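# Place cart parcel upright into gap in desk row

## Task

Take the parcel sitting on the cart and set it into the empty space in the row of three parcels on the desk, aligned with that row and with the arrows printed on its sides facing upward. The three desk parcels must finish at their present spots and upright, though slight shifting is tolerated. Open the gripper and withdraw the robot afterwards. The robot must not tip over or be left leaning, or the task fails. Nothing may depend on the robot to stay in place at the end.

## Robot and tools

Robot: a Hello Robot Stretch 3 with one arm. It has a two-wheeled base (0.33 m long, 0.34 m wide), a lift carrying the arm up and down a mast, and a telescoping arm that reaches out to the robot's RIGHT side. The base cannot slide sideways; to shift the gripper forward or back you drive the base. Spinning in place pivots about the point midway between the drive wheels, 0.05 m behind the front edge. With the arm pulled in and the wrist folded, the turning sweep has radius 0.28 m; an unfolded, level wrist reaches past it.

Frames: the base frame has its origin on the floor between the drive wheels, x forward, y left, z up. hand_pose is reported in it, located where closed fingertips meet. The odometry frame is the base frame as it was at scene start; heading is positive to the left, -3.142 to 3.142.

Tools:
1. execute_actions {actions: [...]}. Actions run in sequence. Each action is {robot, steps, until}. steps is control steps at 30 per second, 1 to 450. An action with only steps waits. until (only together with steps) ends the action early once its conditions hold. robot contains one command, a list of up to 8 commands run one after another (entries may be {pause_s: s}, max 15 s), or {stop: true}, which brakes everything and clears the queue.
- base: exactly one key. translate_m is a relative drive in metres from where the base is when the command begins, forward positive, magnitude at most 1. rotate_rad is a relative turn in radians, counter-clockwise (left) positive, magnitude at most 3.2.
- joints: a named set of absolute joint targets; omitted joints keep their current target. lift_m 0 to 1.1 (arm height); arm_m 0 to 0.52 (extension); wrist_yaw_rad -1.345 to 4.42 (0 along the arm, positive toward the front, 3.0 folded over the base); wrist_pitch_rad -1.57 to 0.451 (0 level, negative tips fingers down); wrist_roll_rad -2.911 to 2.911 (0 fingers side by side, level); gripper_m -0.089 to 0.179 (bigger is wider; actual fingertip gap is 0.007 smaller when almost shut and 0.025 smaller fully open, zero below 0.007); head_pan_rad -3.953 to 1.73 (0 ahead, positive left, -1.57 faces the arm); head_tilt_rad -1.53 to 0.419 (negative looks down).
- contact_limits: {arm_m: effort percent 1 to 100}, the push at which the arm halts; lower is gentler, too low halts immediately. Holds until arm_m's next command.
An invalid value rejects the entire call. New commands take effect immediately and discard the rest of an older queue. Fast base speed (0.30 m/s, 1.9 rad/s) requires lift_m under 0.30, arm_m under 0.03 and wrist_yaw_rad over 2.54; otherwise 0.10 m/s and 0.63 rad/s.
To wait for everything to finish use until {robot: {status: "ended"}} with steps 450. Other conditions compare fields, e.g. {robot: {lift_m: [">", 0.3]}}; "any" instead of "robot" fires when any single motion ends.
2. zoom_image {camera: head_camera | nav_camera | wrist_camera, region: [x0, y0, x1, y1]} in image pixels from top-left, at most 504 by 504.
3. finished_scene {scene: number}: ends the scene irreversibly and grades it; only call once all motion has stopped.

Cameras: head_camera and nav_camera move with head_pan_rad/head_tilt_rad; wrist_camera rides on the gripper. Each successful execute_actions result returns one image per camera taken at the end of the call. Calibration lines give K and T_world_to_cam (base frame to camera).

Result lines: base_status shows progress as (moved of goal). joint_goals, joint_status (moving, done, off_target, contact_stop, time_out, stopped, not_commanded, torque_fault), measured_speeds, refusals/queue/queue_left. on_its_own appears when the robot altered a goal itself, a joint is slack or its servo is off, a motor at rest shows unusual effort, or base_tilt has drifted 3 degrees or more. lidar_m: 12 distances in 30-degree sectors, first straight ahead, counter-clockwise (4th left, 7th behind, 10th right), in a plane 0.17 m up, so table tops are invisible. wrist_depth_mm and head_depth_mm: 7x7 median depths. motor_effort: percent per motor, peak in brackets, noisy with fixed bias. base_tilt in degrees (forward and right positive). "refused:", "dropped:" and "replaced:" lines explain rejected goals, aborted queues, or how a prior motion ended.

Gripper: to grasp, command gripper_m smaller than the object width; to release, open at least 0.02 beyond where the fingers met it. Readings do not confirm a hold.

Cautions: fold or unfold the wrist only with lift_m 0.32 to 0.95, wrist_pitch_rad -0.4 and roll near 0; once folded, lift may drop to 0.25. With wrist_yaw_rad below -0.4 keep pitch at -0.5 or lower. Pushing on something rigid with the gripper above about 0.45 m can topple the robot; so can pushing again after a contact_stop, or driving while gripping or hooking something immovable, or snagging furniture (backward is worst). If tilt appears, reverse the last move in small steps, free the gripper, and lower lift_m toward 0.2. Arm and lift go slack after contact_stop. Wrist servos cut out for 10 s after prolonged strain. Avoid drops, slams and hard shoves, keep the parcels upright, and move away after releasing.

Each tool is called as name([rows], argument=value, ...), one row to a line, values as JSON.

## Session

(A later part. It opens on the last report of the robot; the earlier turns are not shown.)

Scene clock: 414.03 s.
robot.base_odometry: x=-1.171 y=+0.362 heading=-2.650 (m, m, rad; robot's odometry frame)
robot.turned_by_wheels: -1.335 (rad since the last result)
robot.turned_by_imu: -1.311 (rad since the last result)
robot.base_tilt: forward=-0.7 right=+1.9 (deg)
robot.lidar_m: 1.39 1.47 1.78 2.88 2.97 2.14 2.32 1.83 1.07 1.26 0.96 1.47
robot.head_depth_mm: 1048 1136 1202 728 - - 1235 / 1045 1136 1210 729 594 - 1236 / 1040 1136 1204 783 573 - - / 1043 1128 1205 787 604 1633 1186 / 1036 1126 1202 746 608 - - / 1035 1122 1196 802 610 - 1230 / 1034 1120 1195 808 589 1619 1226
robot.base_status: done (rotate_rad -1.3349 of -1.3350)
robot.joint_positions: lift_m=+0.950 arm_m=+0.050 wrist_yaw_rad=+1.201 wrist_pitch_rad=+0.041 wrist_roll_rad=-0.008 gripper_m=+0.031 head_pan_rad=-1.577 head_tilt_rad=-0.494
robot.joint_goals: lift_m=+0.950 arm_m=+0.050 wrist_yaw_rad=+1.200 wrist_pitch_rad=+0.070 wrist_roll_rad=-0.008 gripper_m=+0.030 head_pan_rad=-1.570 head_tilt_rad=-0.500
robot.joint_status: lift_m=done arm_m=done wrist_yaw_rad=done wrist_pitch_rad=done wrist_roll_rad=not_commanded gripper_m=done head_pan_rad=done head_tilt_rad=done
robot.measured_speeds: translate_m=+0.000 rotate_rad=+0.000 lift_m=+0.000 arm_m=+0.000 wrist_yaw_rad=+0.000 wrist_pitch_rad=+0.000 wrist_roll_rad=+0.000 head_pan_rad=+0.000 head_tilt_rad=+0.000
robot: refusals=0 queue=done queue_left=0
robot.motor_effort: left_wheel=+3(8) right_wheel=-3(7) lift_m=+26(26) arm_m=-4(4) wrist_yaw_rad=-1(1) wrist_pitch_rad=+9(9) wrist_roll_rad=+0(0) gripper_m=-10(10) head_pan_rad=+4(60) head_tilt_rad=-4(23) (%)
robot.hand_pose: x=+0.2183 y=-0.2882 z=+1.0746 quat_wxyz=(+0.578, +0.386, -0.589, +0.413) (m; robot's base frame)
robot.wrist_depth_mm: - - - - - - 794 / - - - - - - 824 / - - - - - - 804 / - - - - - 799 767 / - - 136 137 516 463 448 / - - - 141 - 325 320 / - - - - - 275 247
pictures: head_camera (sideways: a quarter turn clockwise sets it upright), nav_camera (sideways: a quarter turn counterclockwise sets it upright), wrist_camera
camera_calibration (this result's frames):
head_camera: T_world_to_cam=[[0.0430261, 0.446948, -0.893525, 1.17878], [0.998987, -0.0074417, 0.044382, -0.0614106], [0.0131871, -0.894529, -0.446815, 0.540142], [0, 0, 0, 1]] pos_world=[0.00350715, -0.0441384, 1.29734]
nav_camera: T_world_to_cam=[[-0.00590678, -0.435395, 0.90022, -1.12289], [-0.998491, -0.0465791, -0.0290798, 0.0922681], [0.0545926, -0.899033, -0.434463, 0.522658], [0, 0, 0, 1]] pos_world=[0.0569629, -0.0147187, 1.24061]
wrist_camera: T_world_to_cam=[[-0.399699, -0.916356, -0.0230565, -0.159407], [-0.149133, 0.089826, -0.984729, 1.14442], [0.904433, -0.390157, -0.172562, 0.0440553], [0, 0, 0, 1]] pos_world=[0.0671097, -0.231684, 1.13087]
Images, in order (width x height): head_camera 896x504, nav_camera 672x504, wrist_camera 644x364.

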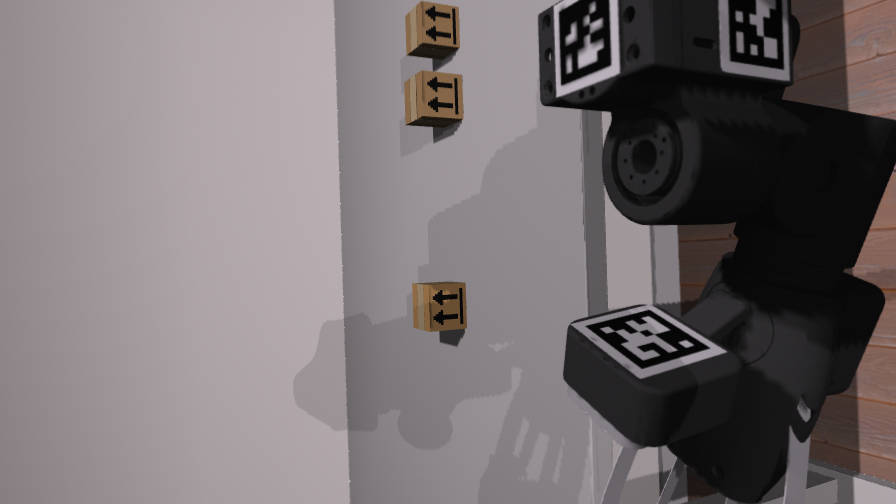

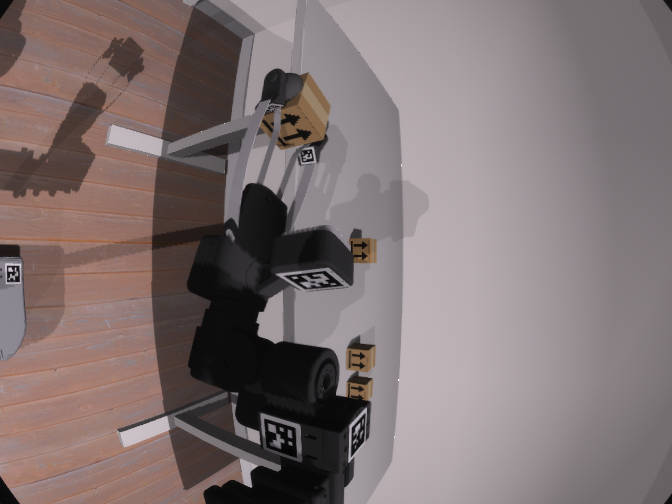

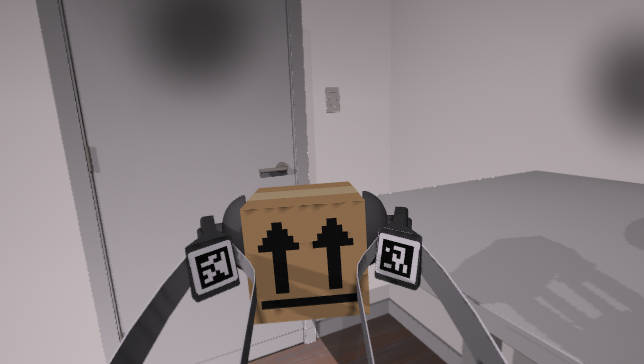

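execute_actions([
  {"robot": {"base": {"translate_m": -0.02}, "joints": {"wrist_yaw_rad": 0.0, "arm_m": 0.36, "lift_m": 0.88}}, "steps": 450, "until": {"robot": {"status": "ended"}}},
])

Scene clock: 459.67 s.
robot.base_odometry: x=-1.153 y=+0.372 heading=-2.650 (m, m, rad; robot's odometry frame)
robot.turned_by_wheels: +0.000 (rad since the last result)
robot.turned_by_imu: -0.001 (rad since the last result)
robot.base_tilt: forward=-0.7 right=+1.8 (deg)
robot.lidar_m: 1.41 1.49 1.78 2.88 2.97 2.12 2.30 1.83 1.05 1.26 0.97 1.48
robot.head_depth_mm: 1045 1136 1203 738 - 1483 1252 / 1046 1137 1210 880 571 1569 1273 / 1041 1136 1204 - 574 1571 1268 / 1041 1133 1200 750 605 1581 1280 / 1040 1130 1194 747 608 1587 1283 / 1031 1124 1198 800 610 1591 1285 / 1032 1118 1192 807 613 1558 1256
robot.base_status: done (translate_m -0.0200 of -0.0200)
robot.joint_positions: lift_m=+0.880 arm_m=+0.360 wrist_yaw_rad=+0.001 wrist_pitch_rad=+0.056 wrist_roll_rad=-0.008 gripper_m=+0.031 head_pan_rad=-1.577 head_tilt_rad=-0.494
robot.joint_goals: lift_m=+0.880 arm_m=+0.360 wrist_yaw_rad=+0.000 wrist_pitch_rad=+0.070 wrist_roll_rad=-0.008 gripper_m=+0.030 head_pan_rad=-1.570 head_tilt_rad=-0.500
robot.joint_status: lift_m=done arm_m=done wrist_yaw_rad=done wrist_pitch_rad=done wrist_roll_rad=not_commanded gripper_m=done head_pan_rad=done head_tilt_rad=done
robot.measured_speeds: translate_m=+0.000 rotate_rad=+0.000 lift_m=+0.000 arm_m=+0.000 wrist_yaw_rad=+0.000 wrist_pitch_rad=+0.000 wrist_roll_rad=+0.000 head_pan_rad=+0.000 head_tilt_rad=+0.000
robot: refusals=0 queue=done queue_left=0
robot.motor_effort: left_wheel=+3(6) right_wheel=-4(7) lift_m=+13(26) arm_m=+4(4) wrist_yaw_rad=-1(4) wrist_pitch_rad=+4(9) wrist_roll_rad=+0(0) gripper_m=-10(10) head_pan_rad=+3(4) head_tilt_rad=-3(3) (%)
robot.hand_pose: x=-0.0212 y=-0.7617 z=+1.0094 quat_wxyz=(+0.710, -0.019, -0.704, +0.020) (m; robot's base frame)
robot.wrist_depth_mm: 576 599 610 615 623 645 648 / 598 609 628 631 649 655 680 / 616 622 636 647 675 676 683 / 628 634 644 613 588 543 518 / 353 343 136 137 341 281 151 / 130 158 198 140 201 168 119 / 122 154 167 158 162 151 121
pictures: head_camera (sideways: a quarter turn clockwise sets it upright), nav_camera (sideways: a quarter turn counterclockwise sets it upright), wrist_camera
camera_calibration (this result's frames):
head_camera: T_world_to_cam=[[0.0430262, 0.447061, -0.893468, 1.17871], [0.998987, -0.00744602, 0.0443818, -0.0614104], [0.0131886, -0.894472, -0.446929, 0.54029], [0, 0, 0, 1]] pos_world=[0.00350721, -0.0441379, 1.29733]
nav_camera: T_world_to_cam=[[-0.00590691, -0.43551, 0.900165, -1.12282], [-0.998491, -0.0465767, -0.0290865, 0.0922768], [0.0545942, -0.898978, -0.434577, 0.522806], [0, 0, 0, 1]] pos_world=[0.056963, -0.0147109, 1.24061]
wrist_camera: T_world_to_cam=[[-0.99891, 0.0402153, -0.0236902, 0.0260485], [0.0297102, 0.156404, -0.987246, 1.14407], [-0.0359971, -0.986874, -0.157428, -0.42514], [0, 0, 0, 1]] pos_world=[-0.0232741, -0.599543, 1.06316]
Images, in order (width x height): head_camera 896x504, nav_camera 672x504, wrist_camera 644x364.

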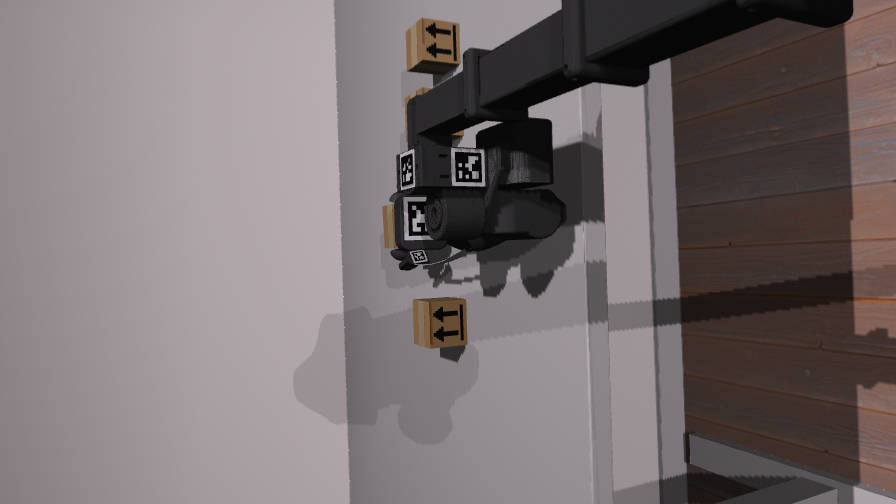

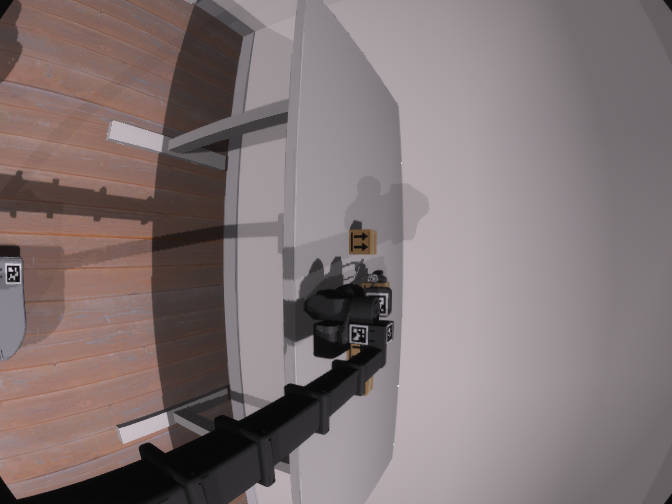

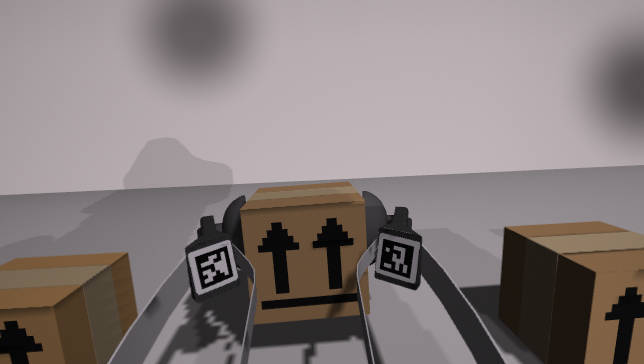

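zoom_image(camera="wrist_camera", region=[340, 160, 644, 364])

Region (340, 160, 644, 364) of wrist_camera's 644x364 image, scaled by 1.658; it fills the top 338 rows of this view, and the rest is white.

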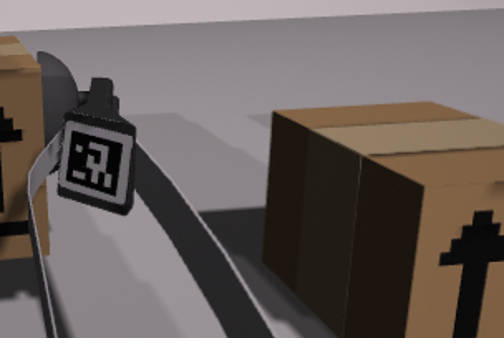

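execute_actions([
  {"robot": [{"joints": {"arm_m": 0.333}}, {"joints": {"lift_m": 0.866}}], "steps": 300, "until": {"robot": {"status": "ended"}}},
])

Scene clock: 511.90 s.
robot.base_odometry: x=-1.153 y=+0.372 heading=-2.650 (m, m, rad; robot's odometry frame)
robot.turned_by_wheels: +0.000 (rad since the last result)
robot.turned_by_imu: -0.001 (rad since the last result)
robot.base_tilt: forward=-0.8 right=+1.8 (deg)
robot.lidar_m: 1.41 1.48 1.78 2.89 2.97 2.12 2.31 1.83 1.05 1.26 0.97 1.48
robot.head_depth_mm: 1050 1140 1199 736 - 1468 1267 / 1042 1136 1210 822 1580 1564 1266 / 1045 1129 1208 - 1576 1575 1273 / 1039 1129 1209 743 605 1587 1282 / 1040 1127 1204 746 608 1577 1284 / 1035 1124 1201 798 611 1595 1291 / 1033 1122 1198 805 614 1561 1256
robot.base_status: done (translate_m -0.0200 of -0.0200)
robot.joint_positions: lift_m=+0.879 arm_m=+0.333 wrist_yaw_rad=+0.001 wrist_pitch_rad=+0.071 wrist_roll_rad=-0.008 gripper_m=+0.031 head_pan_rad=-1.577 head_tilt_rad=-0.494
robot.joint_goals: lift_m=+0.879 arm_m=+0.333 wrist_yaw_rad=+0.000 wrist_pitch_rad=+0.070 wrist_roll_rad=-0.008 gripper_m=+0.030 head_pan_rad=-1.570 head_tilt_rad=-0.500
robot.joint_status: lift_m=contact_stop arm_m=done wrist_yaw_rad=done wrist_pitch_rad=done wrist_roll_rad=not_commanded gripper_m=done head_pan_rad=done head_tilt_rad=done
robot.measured_speeds: translate_m=+0.000 rotate_rad=+0.000 lift_m=+0.001 arm_m=-0.001 wrist_yaw_rad=+0.000 wrist_pitch_rad=+0.096 wrist_roll_rad=+0.000 head_pan_rad=+0.000 head_tilt_rad=+0.000
robot: refusals=0 queue=dropped queue_left=0
robot.on_its_own: lift_m is slack since a contact_stop, until your next command for it (your +0.866 is given up)
robot.motor_effort: left_wheel=+2(3) right_wheel=-3(3) lift_m=+17(17) arm_m=-3(6) wrist_yaw_rad=+0(1) wrist_pitch_rad=-2(5) wrist_roll_rad=+0(0) gripper_m=-10(10) head_pan_rad=+4(5) head_tilt_rad=-3(3) (%)
robot.hand_pose: x=-0.0212 y=-0.7355 z=+1.0116 quat_wxyz=(+0.710, -0.024, -0.703, +0.025) (m; robot's base frame)
robot.wrist_depth_mm: 613 612 626 650 654 665 683 / 620 633 647 664 678 684 693 / 638 657 672 671 688 698 715 / 653 657 671 677 634 596 561 / 379 365 136 137 359 181 161 / 140 158 204 141 208 168 145 / 143 156 172 163 167 154 149
pictures: head_camera (sideways: a quarter turn clockwise sets it upright), nav_camera (sideways: a quarter turn counterclockwise sets it upright), wrist_camera
camera_calibration (this result's frames):
head_camera: T_world_to_cam=[[0.0430275, 0.447297, -0.89335, 1.17855], [0.998987, -0.00745747, 0.0443815, -0.06141], [0.0131896, -0.894355, -0.447164, 0.540596], [0, 0, 0, 1]] pos_world=[0.00350723, -0.0441367, 1.29732]
nav_camera: T_world_to_cam=[[-0.00590828, -0.435747, 0.90005, -1.12267], [-0.998491, -0.0465693, -0.0291004, 0.0922949], [0.0545951, -0.898864, -0.434814, 0.523114], [0, 0, 0, 1]] pos_world=[0.0569631, -0.0146947, 1.2406]
wrist_camera: T_world_to_cam=[[-0.99891, 0.0398613, -0.0242906, 0.0253961], [0.0297243, 0.141944, -0.989428, 1.13376], [-0.035992, -0.989072, -0.142974, -0.415167], [0, 0, 0, 1]] pos_world=[-0.0232745, -0.572573, 1.06303]
Images, in order (width x height): head_camera 896x504, nav_camera 672x504, wrist_camera 644x364.

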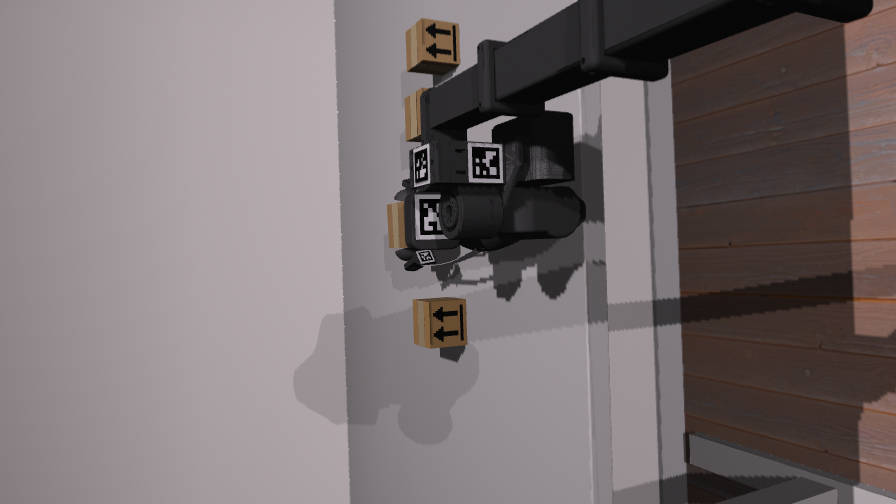

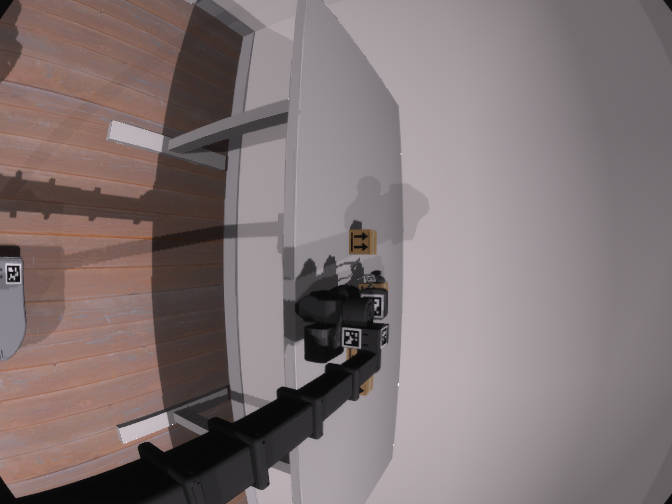

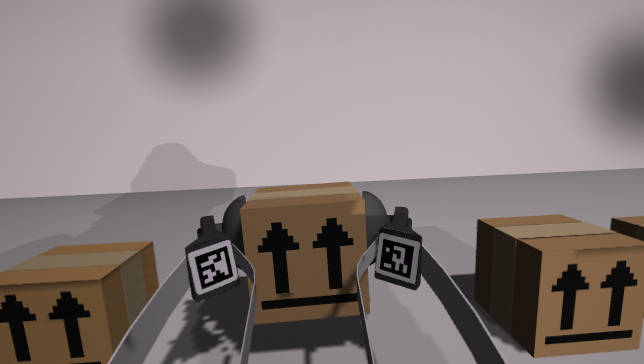

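execute_actions([
  {"robot": {"joints": {"wrist_pitch_rad": 0.01}}, "steps": 200, "until": {"robot": {"status": "ended"}}},
])

Scene clock: 523.93 s.
robot.base_odometry: x=-1.153 y=+0.372 heading=-2.650 (m, m, rad; robot's odometry frame)
robot.turned_by_wheels: +0.000 (rad since the last result)
robot.turned_by_imu: -0.001 (rad since the last result)
robot.base_tilt: forward=-0.8 right=+1.8 (deg)
robot.lidar_m: 1.41 1.48 1.78 2.89 2.97 2.12 2.30 1.83 1.06 1.26 0.97 1.48
robot.head_depth_mm: 1042 1135 1195 735 - 1488 1268 / 1049 1134 1214 849 1579 1568 1269 / 1041 1130 1209 - 1569 1577 1273 / 1038 1129 1202 789 604 1579 1280 / 1035 1128 1202 746 608 1578 1285 / 1033 1124 1198 801 610 1598 1289 / 1032 1124 1191 807 613 1552 1253
robot.base_status: done (translate_m -0.0200 of -0.0200)
robot.joint_positions: lift_m=+0.881 arm_m=+0.333 wrist_yaw_rad=+0.001 wrist_pitch_rad=+0.035 wrist_roll_rad=-0.008 gripper_m=+0.031 head_pan_rad=-1.577 head_tilt_rad=-0.494
robot.joint_goals: lift_m=+0.881 arm_m=+0.333 wrist_yaw_rad=+0.000 wrist_pitch_rad=+0.010 wrist_roll_rad=-0.008 gripper_m=+0.030 head_pan_rad=-1.570 head_tilt_rad=-0.500
robot.joint_status: lift_m=contact_stop arm_m=done wrist_yaw_rad=done wrist_pitch_rad=done wrist_roll_rad=not_commanded gripper_m=done head_pan_rad=done head_tilt_rad=done
robot.measured_speeds: translate_m=+0.000 rotate_rad=+0.000 lift_m=+0.003 arm_m=+0.000 wrist_yaw_rad=+0.000 wrist_pitch_rad=-0.024 wrist_roll_rad=+0.000 head_pan_rad=+0.000 head_tilt_rad=+0.000
robot: refusals=0 queue=done queue_left=0
robot.on_its_own: lift_m is slack since a contact_stop, until your next command for it (your +0.866 is given up)
robot.motor_effort: left_wheel=+2(3) right_wheel=-3(3) lift_m=+17(19) arm_m=-2(3) wrist_yaw_rad=+0(1) wrist_pitch_rad=-6(7) wrist_roll_rad=+0(0) gripper_m=-10(10) head_pan_rad=+4(4) head_tilt_rad=-3(3) (%)
robot.hand_pose: x=-0.0212 y=-0.7351 z=+1.0044 quat_wxyz=(+0.710, -0.012, -0.704, +0.012) (m; robot's base frame)
robot.wrist_depth_mm: 610 615 625 636 651 662 674 / 610 630 655 643 667 685 698 / 634 657 660 681 688 701 721 / 649 617 587 557 529 495 471 / 337 292 136 138 319 175 143 / 140 158 190 141 195 168 146 / 144 150 162 154 157 149 149
pictures: head_camera (sideways: a quarter turn clockwise sets it upright), nav_camera (sideways: a quarter turn counterclockwise sets it upright), wrist_camera
camera_calibration (this result's frames):
head_camera: T_world_to_cam=[[0.0430267, 0.447297, -0.89335, 1.17855], [0.998987, -0.00745568, 0.0443815, -0.06141], [0.0131912, -0.894355, -0.447164, 0.540596], [0, 0, 0, 1]] pos_world=[0.00350731, -0.0441367, 1.29732]
nav_camera: T_world_to_cam=[[-0.0059075, -0.435747, 0.90005, -1.12267], [-0.998491, -0.0465711, -0.0291004, 0.0922949], [0.0545967, -0.898864, -0.434814, 0.523114], [0, 0, 0, 1]] pos_world=[0.0569631, -0.0146946, 1.2406]
wrist_camera: T_world_to_cam=[[-0.998909, 0.0407496, -0.0228263, 0.0243701], [0.0296983, 0.176932, -0.983775, 1.14659], [-0.0360498, -0.983379, -0.177949, -0.376416], [0, 0, 0, 1]] pos_world=[-0.023278, -0.574021, 1.06156]
Images, in order (width x height): head_camera 896x504, nav_camera 672x504, wrist_camera 644x364.

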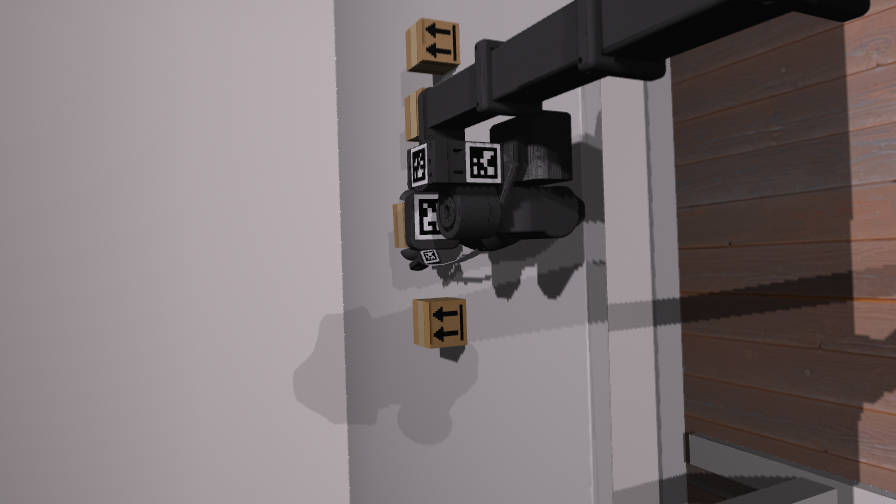

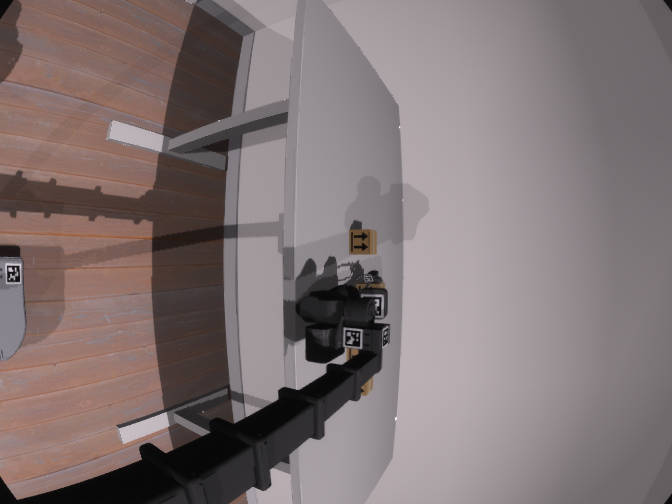

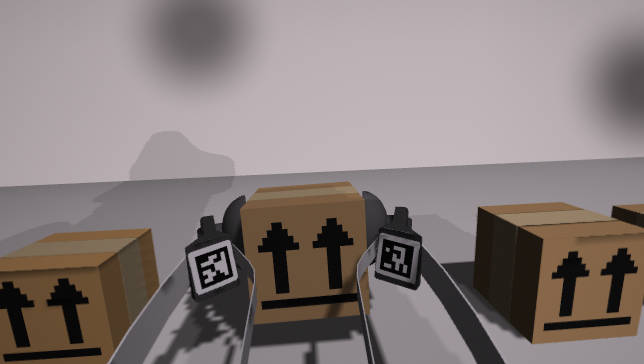

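zoom_image(camera="head_camera", region=[370, 80, 620, 300])

Region (370, 80, 620, 300) of head_camera's 896x504 image, scaled by 2.016, with more detail than that image has; it fills the top 444 rows of this view, and the rest is white.

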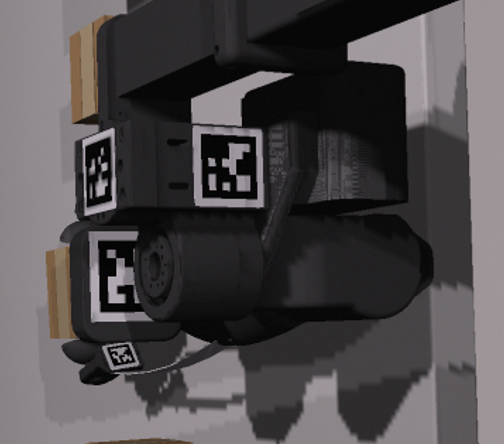

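execute_actions([
  {"robot": {"joints": {"gripper_m": 0.1}}, "steps": 200, "until": {"robot": {"status": "ended"}}},
])

Scene clock: 540.07 s.
robot.base_odometry: x=-1.153 y=+0.372 heading=-2.650 (m, m, rad; robot's odometry frame)
robot.turned_by_wheels: +0.000 (rad since the last result)
robot.turned_by_imu: -0.001 (rad since the last result)
robot.base_tilt: forward=-0.8 right=+1.8 (deg)
robot.lidar_m: 1.41 1.49 1.78 2.88 2.97 2.13 2.31 1.84 1.05 1.26 0.97 1.48
robot.head_depth_mm: 1048 1139 1199 733 - 1496 1269 / 1041 1134 1205 849 1583 1563 1273 / 1043 1136 1206 - 1575 1567 1276 / 1041 1129 1200 788 605 1578 1273 / 1036 1132 1199 745 607 1584 1285 / 1037 1120 1194 800 612 1587 1290 / 1034 1119 1193 806 612 1551 1256
robot.base_status: done (translate_m -0.0200 of -0.0200)
robot.joint_positions: lift_m=+0.882 arm_m=+0.333 wrist_yaw_rad=+0.001 wrist_pitch_rad=+0.024 wrist_roll_rad=-0.008 gripper_m=+0.100 head_pan_rad=-1.577 head_tilt_rad=-0.494
robot.joint_goals: lift_m=+0.882 arm_m=+0.333 wrist_yaw_rad=+0.000 wrist_pitch_rad=+0.010 wrist_roll_rad=-0.008 gripper_m=+0.100 head_pan_rad=-1.570 head_tilt_rad=-0.500
robot.joint_status: lift_m=contact_stop arm_m=done wrist_yaw_rad=done wrist_pitch_rad=done wrist_roll_rad=not_commanded gripper_m=done head_pan_rad=done head_tilt_rad=done
robot.measured_speeds: translate_m=+0.000 rotate_rad=+0.000 lift_m=+0.000 arm_m=+0.000 wrist_yaw_rad=+0.000 wrist_pitch_rad=+0.000 wrist_roll_rad=+0.000 head_pan_rad=+0.000 head_tilt_rad=+0.000
robot: refusals=0 queue=done queue_left=0
robot.on_its_own: lift_m is slack since a contact_stop, until your next command for it (your +0.866 is given up)
robot.motor_effort: left_wheel=+3(3) right_wheel=-2(2) lift_m=+19(19) arm_m=-2(3) wrist_yaw_rad=-1(1) wrist_pitch_rad=-3(6) wrist_roll_rad=+0(0) gripper_m=+1(79) head_pan_rad=+4(5) head_tilt_rad=-3(3) (%)
robot.hand_pose: x=-0.0212 y=-0.7349 z=+1.0023 quat_wxyz=(+0.710, -0.008, -0.704, +0.008) (m; robot's base frame)
robot.wrist_depth_mm: 604 611 615 631 640 662 679 / 619 626 633 660 666 666 690 / 635 641 658 673 693 701 721 / 616 577 549 517 499 475 456 / 323 187 277 149 307 167 143 / 140 148 123 123 188 157 147 / 144 156 146 127 148 149 149
pictures: head_camera (sideways: a quarter turn clockwise sets it upright), nav_camera (sideways: a quarter turn counterclockwise sets it upright), wrist_camera
camera_calibration (this result's frames):
head_camera: T_world_to_cam=[[0.0430272, 0.447297, -0.89335, 1.17855], [0.998987, -0.00745675, 0.0443815, -0.06141], [0.0131902, -0.894355, -0.447164, 0.540596], [0, 0, 0, 1]] pos_world=[0.00350726, -0.0441367, 1.29732]
nav_camera: T_world_to_cam=[[-0.00590797, -0.435746, 0.90005, -1.12267], [-0.998491, -0.04657, -0.0291004, 0.0922949], [0.0545957, -0.898864, -0.434814, 0.523114], [0, 0, 0, 1]] pos_world=[0.0569631, -0.0146947, 1.2406]
wrist_camera: T_world_to_cam=[[-0.998904, 0.0411398, -0.0223412, 0.0240806], [0.0297113, 0.188317, -0.981659, 1.15069], [-0.0361781, -0.981246, -0.189332, -0.363637], [0, 0, 0, 1]] pos_world=[-0.0232899, -0.574502, 1.06128]
Images, in order (width x height): head_camera 896x504, nav_camera 672x504, wrist_camera 644x364.

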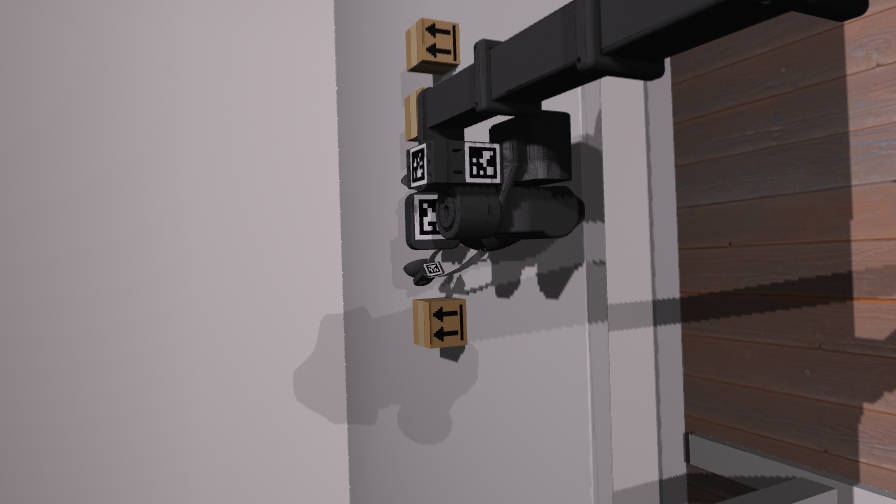

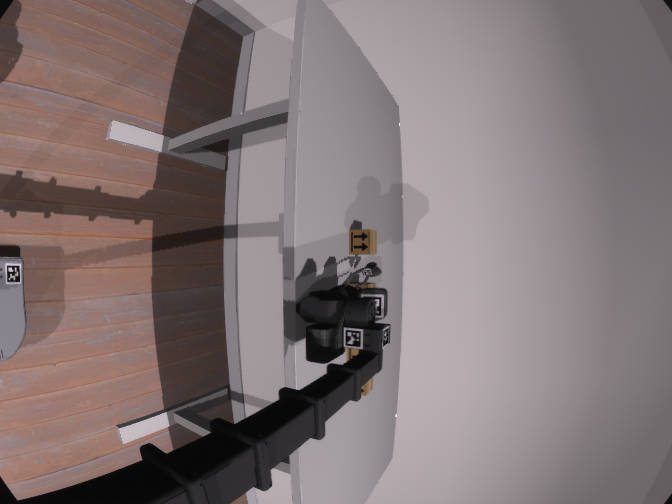

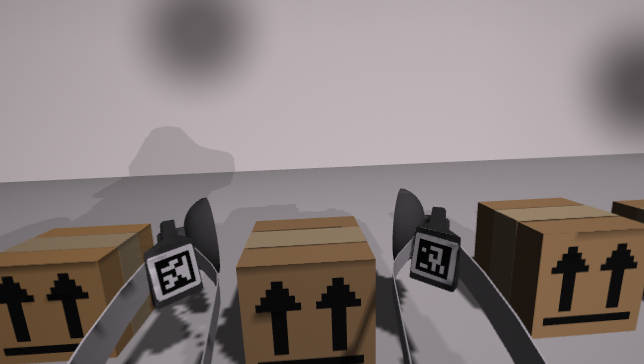

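execute_actions([
  {"robot": [{"joints": {"gripper_m": 0.03}}, {"joints": {"arm_m": 0.347}}, {"joints": {"gripper_m": 0.1}}], "steps": 300, "until": {"robot": {"status": "ended"}}},
])

Scene clock: 553.27 s.
robot.base_odometry: x=-1.153 y=+0.372 heading=-2.650 (m, m, rad; robot's odometry frame)
robot.turned_by_wheels: +0.000 (rad since the last result)
robot.turned_by_imu: -0.001 (rad since the last result)
robot.base_tilt: forward=-0.8 right=+1.8 (deg)
robot.lidar_m: 1.41 1.49 1.78 2.89 2.96 2.12 2.31 1.83 1.06 1.26 0.97 1.48
robot.head_depth_mm: 1047 1137 1198 735 - 1491 1268 / 1045 1137 1208 880 583 1566 1276 / 1041 1135 1207 - 1066 1572 1273 / 1040 1131 1203 786 604 1579 1282 / 1037 1128 1202 744 608 1583 1286 / 1033 1125 1198 800 611 1591 1291 / 1034 1123 1193 808 612 1551 1255
robot.base_status: done (translate_m -0.0200 of -0.0200)
robot.joint_positions: lift_m=+0.882 arm_m=+0.347 wrist_yaw_rad=+0.001 wrist_pitch_rad=+0.019 wrist_roll_rad=-0.008 gripper_m=+0.100 head_pan_rad=-1.577 head_tilt_rad=-0.494
robot.joint_goals: lift_m=+0.882 arm_m=+0.347 wrist_yaw_rad=+0.000 wrist_pitch_rad=+0.010 wrist_roll_rad=-0.008 gripper_m=+0.100 head_pan_rad=-1.570 head_tilt_rad=-0.500
robot.joint_status: lift_m=contact_stop arm_m=done wrist_yaw_rad=done wrist_pitch_rad=done wrist_roll_rad=not_commanded gripper_m=done head_pan_rad=done head_tilt_rad=done
robot.measured_speeds: translate_m=+0.000 rotate_rad=+0.000 lift_m=+0.000 arm_m=+0.000 wrist_yaw_rad=+0.000 wrist_pitch_rad=+0.000 wrist_roll_rad=+0.000 head_pan_rad=+0.000 head_tilt_rad=+0.000
robot: refusals=0 queue=done queue_left=0
robot.on_its_own: lift_m is slack since a contact_stop, until your next command for it (your +0.866 is given up)
robot.motor_effort: left_wheel=+2(3) right_wheel=-2(2) lift_m=+19(19) arm_m=+3(5) wrist_yaw_rad=-1(0) wrist_pitch_rad=-2(3) wrist_roll_rad=+0(0) gripper_m=+1(88) head_pan_rad=+5(4) head_tilt_rad=-3(3) (%)
robot.hand_pose: x=-0.0212 y=-0.7483 z=+1.0012 quat_wxyz=(+0.710, -0.006, -0.704, +0.007) (m; robot's base frame)
robot.wrist_depth_mm: 590 593 614 618 641 651 663 / 605 619 640 644 655 663 686 / 620 629 650 662 668 694 700 / 592 559 531 507 484 461 443 / 317 307 274 147 302 166 135 / 129 148 185 134 189 158 132 / 131 155 151 139 153 147 137
pictures: head_camera (sideways: a quarter turn clockwise sets it upright), nav_camera (sideways: a quarter turn counterclockwise sets it upright), wrist_camera
camera_calibration (this result's frames):
head_camera: T_world_to_cam=[[0.0430273, 0.447297, -0.89335, 1.17855], [0.998987, -0.00745687, 0.0443815, -0.06141], [0.0131901, -0.894355, -0.447164, 0.540596], [0, 0, 0, 1]] pos_world=[0.00350726, -0.0441367, 1.29732]
nav_camera: T_world_to_cam=[[-0.00590802, -0.435747, 0.90005, -1.12267], [-0.998491, -0.0465699, -0.0291004, 0.0922949], [0.0545956, -0.898864, -0.434814, 0.523114], [0, 0, 0, 1]] pos_world=[0.0569631, -0.0146947, 1.2406]
wrist_camera: T_world_to_cam=[[-0.998902, 0.0412929, -0.0221476, 0.0245173], [0.0297172, 0.192832, -0.980782, 1.15472], [-0.0362286, -0.980363, -0.193847, -0.371808], [0, 0, 0, 1]] pos_world=[-0.0232946, -0.588185, 1.061]
Images, in order (width x height): head_camera 896x504, nav_camera 672x504, wrist_camera 644x364.

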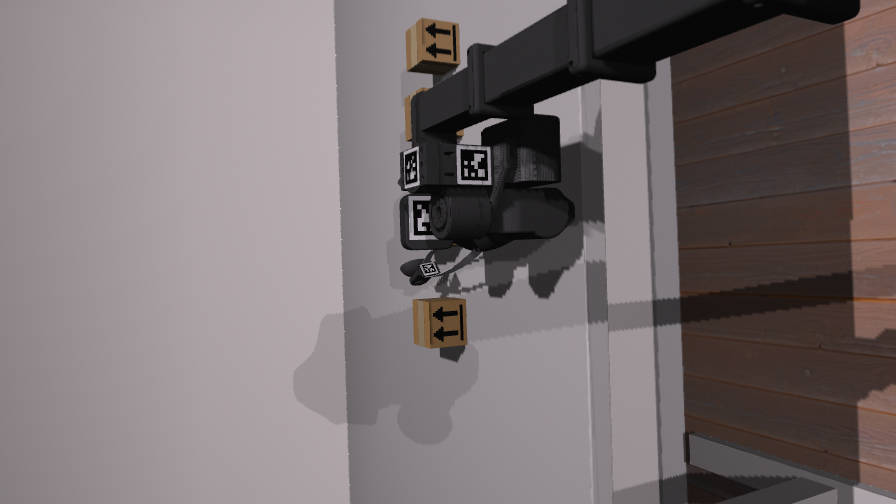

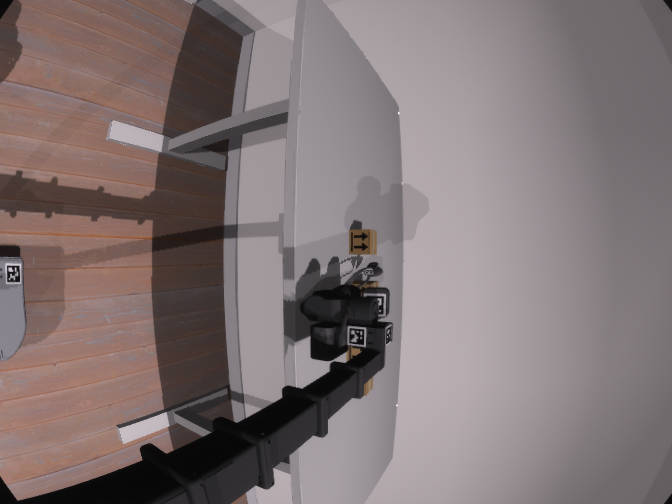

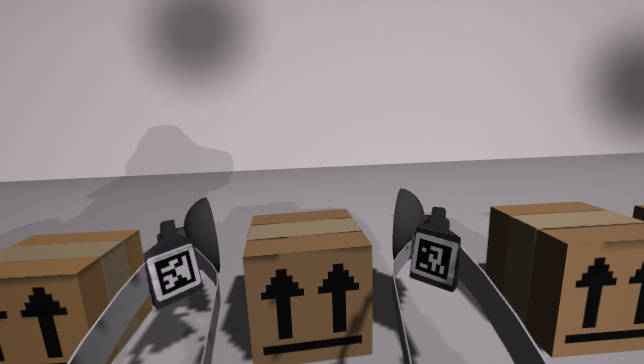

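execute_actions([
  {"robot": [{"joints": {"lift_m": 0.91, "wrist_pitch_rad": 0.0}}, {"joints": {"arm_m": 0.01}}], "steps": 400, "until": {"robot": {"status": "ended"}}},
])

Scene clock: 562.50 s.
robot.base_odometry: x=-1.153 y=+0.372 heading=-2.650 (m, m, rad; robot's odometry frame)
robot.turned_by_wheels: +0.000 (rad since the last result)
robot.turned_by_imu: -0.001 (rad since the last result)
robot.base_tilt: forward=-0.8 right=+1.8 (deg)
robot.lidar_m: 1.41 1.49 1.78 2.88 2.96 2.13 2.30 1.83 1.06 1.26 0.97 1.48
robot.head_depth_mm: 1050 1140 1202 728 593 1619 - / 1048 1136 1207 730 598 1620 - / 1044 1131 1210 752 586 - - / 1036 1132 1202 743 604 1586 1245 / 1038 1125 1202 746 608 1586 1288 / 1031 1123 1197 799 611 1592 1291 / 1032 1123 1193 806 613 1552 1259
robot.base_status: done (translate_m -0.0200 of -0.0200)
robot.joint_positions: lift_m=+0.910 arm_m=+0.010 wrist_yaw_rad=+0.001 wrist_pitch_rad=-0.018 wrist_roll_rad=-0.008 gripper_m=+0.100 head_pan_rad=-1.577 head_tilt_rad=-0.494
robot.joint_goals: lift_m=+0.910 arm_m=+0.010 wrist_yaw_rad=+0.000 wrist_pitch_rad=+0.000 wrist_roll_rad=-0.008 gripper_m=+0.100 head_pan_rad=-1.570 head_tilt_rad=-0.500
robot.joint_status: lift_m=done arm_m=done wrist_yaw_rad=done wrist_pitch_rad=done wrist_roll_rad=not_commanded gripper_m=done head_pan_rad=done head_tilt_rad=done
robot.measured_speeds: translate_m=+0.000 rotate_rad=+0.000 lift_m=+0.000 arm_m=+0.000 wrist_yaw_rad=+0.000 wrist_pitch_rad=+0.000 wrist_roll_rad=+0.000 head_pan_rad=+0.000 head_tilt_rad=+0.000
robot: refusals=0 queue=done queue_left=0
robot.motor_effort: left_wheel=+3(2) right_wheel=-3(2) lift_m=+25(25) arm_m=-4(4) wrist_yaw_rad=-1(0) wrist_pitch_rad=+6(4) wrist_roll_rad=+0(0) gripper_m=+1(0) head_pan_rad=+5(4) head_tilt_rad=-3(3) (%)
robot.hand_pose: x=-0.0213 y=-0.4110 z=+1.0195 quat_wxyz=(+0.710, +0.007, -0.704, -0.007) (m; robot's base frame)
robot.wrist_depth_mm: 854 875 900 899 938 928 949 / 891 900 922 954 943 - - / 920 927 937 - - - - / 587 567 467 460 458 478 472 / 346 340 328 320 334 305 299 / 244 250 251 256 - - 676 / 663 - - - - - 754
pictures: head_camera (sideways: a quarter turn clockwise sets it upright), nav_camera (sideways: a quarter turn counterclockwise sets it upright), wrist_camera
camera_calibration (this result's frames):
head_camera: T_world_to_cam=[[0.0429812, 0.447301, -0.89335, 1.17855], [0.998988, -0.00735399, 0.0443815, -0.06141], [0.0132822, -0.894353, -0.447164, 0.540596], [0, 0, 0, 1]] pos_world=[0.0035118, -0.0441369, 1.29732]
nav_camera: T_world_to_cam=[[-0.00586314, -0.435747, 0.90005, -1.12267], [-0.998486, -0.0466727, -0.0291004, 0.0922949], [0.0546882, -0.898858, -0.434814, 0.523114], [0, 0, 0, 1]] pos_world=[0.0569646, -0.0146894, 1.2406]
wrist_camera: T_world_to_cam=[[-0.998892, 0.0423414, -0.0205616, 0.00974506], [0.029745, 0.229268, -0.972909, 1.11454], [-0.0364802, -0.972442, -0.230273, 0.00272711], [0, 0, 0, 1]] pos_world=[-0.0233182, -0.253288, 1.08517]
Images, in order (width x height): head_camera 896x504, nav_camera 672x504, wrist_camera 644x364.

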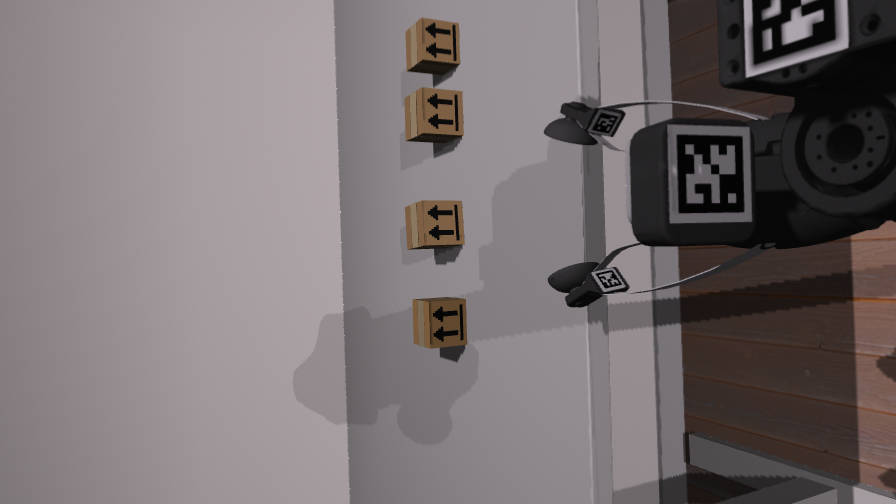

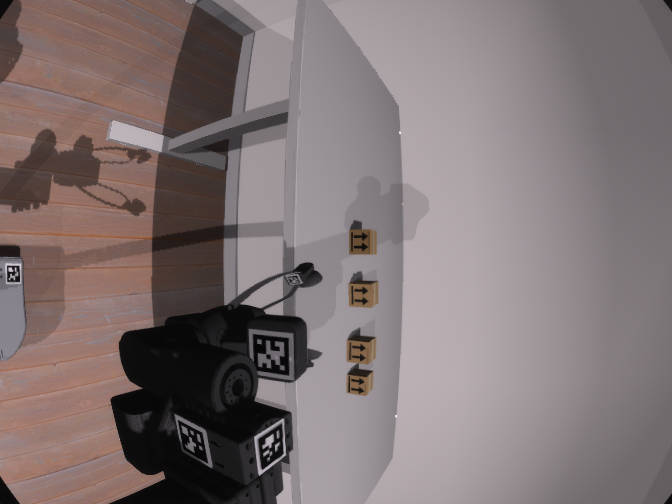

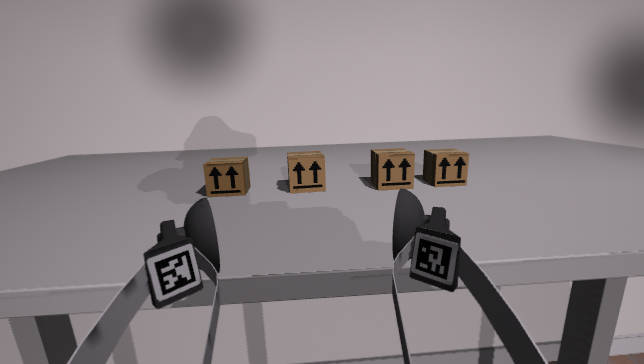

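finished_scene(scene=1)

The scene is finished: the task was done.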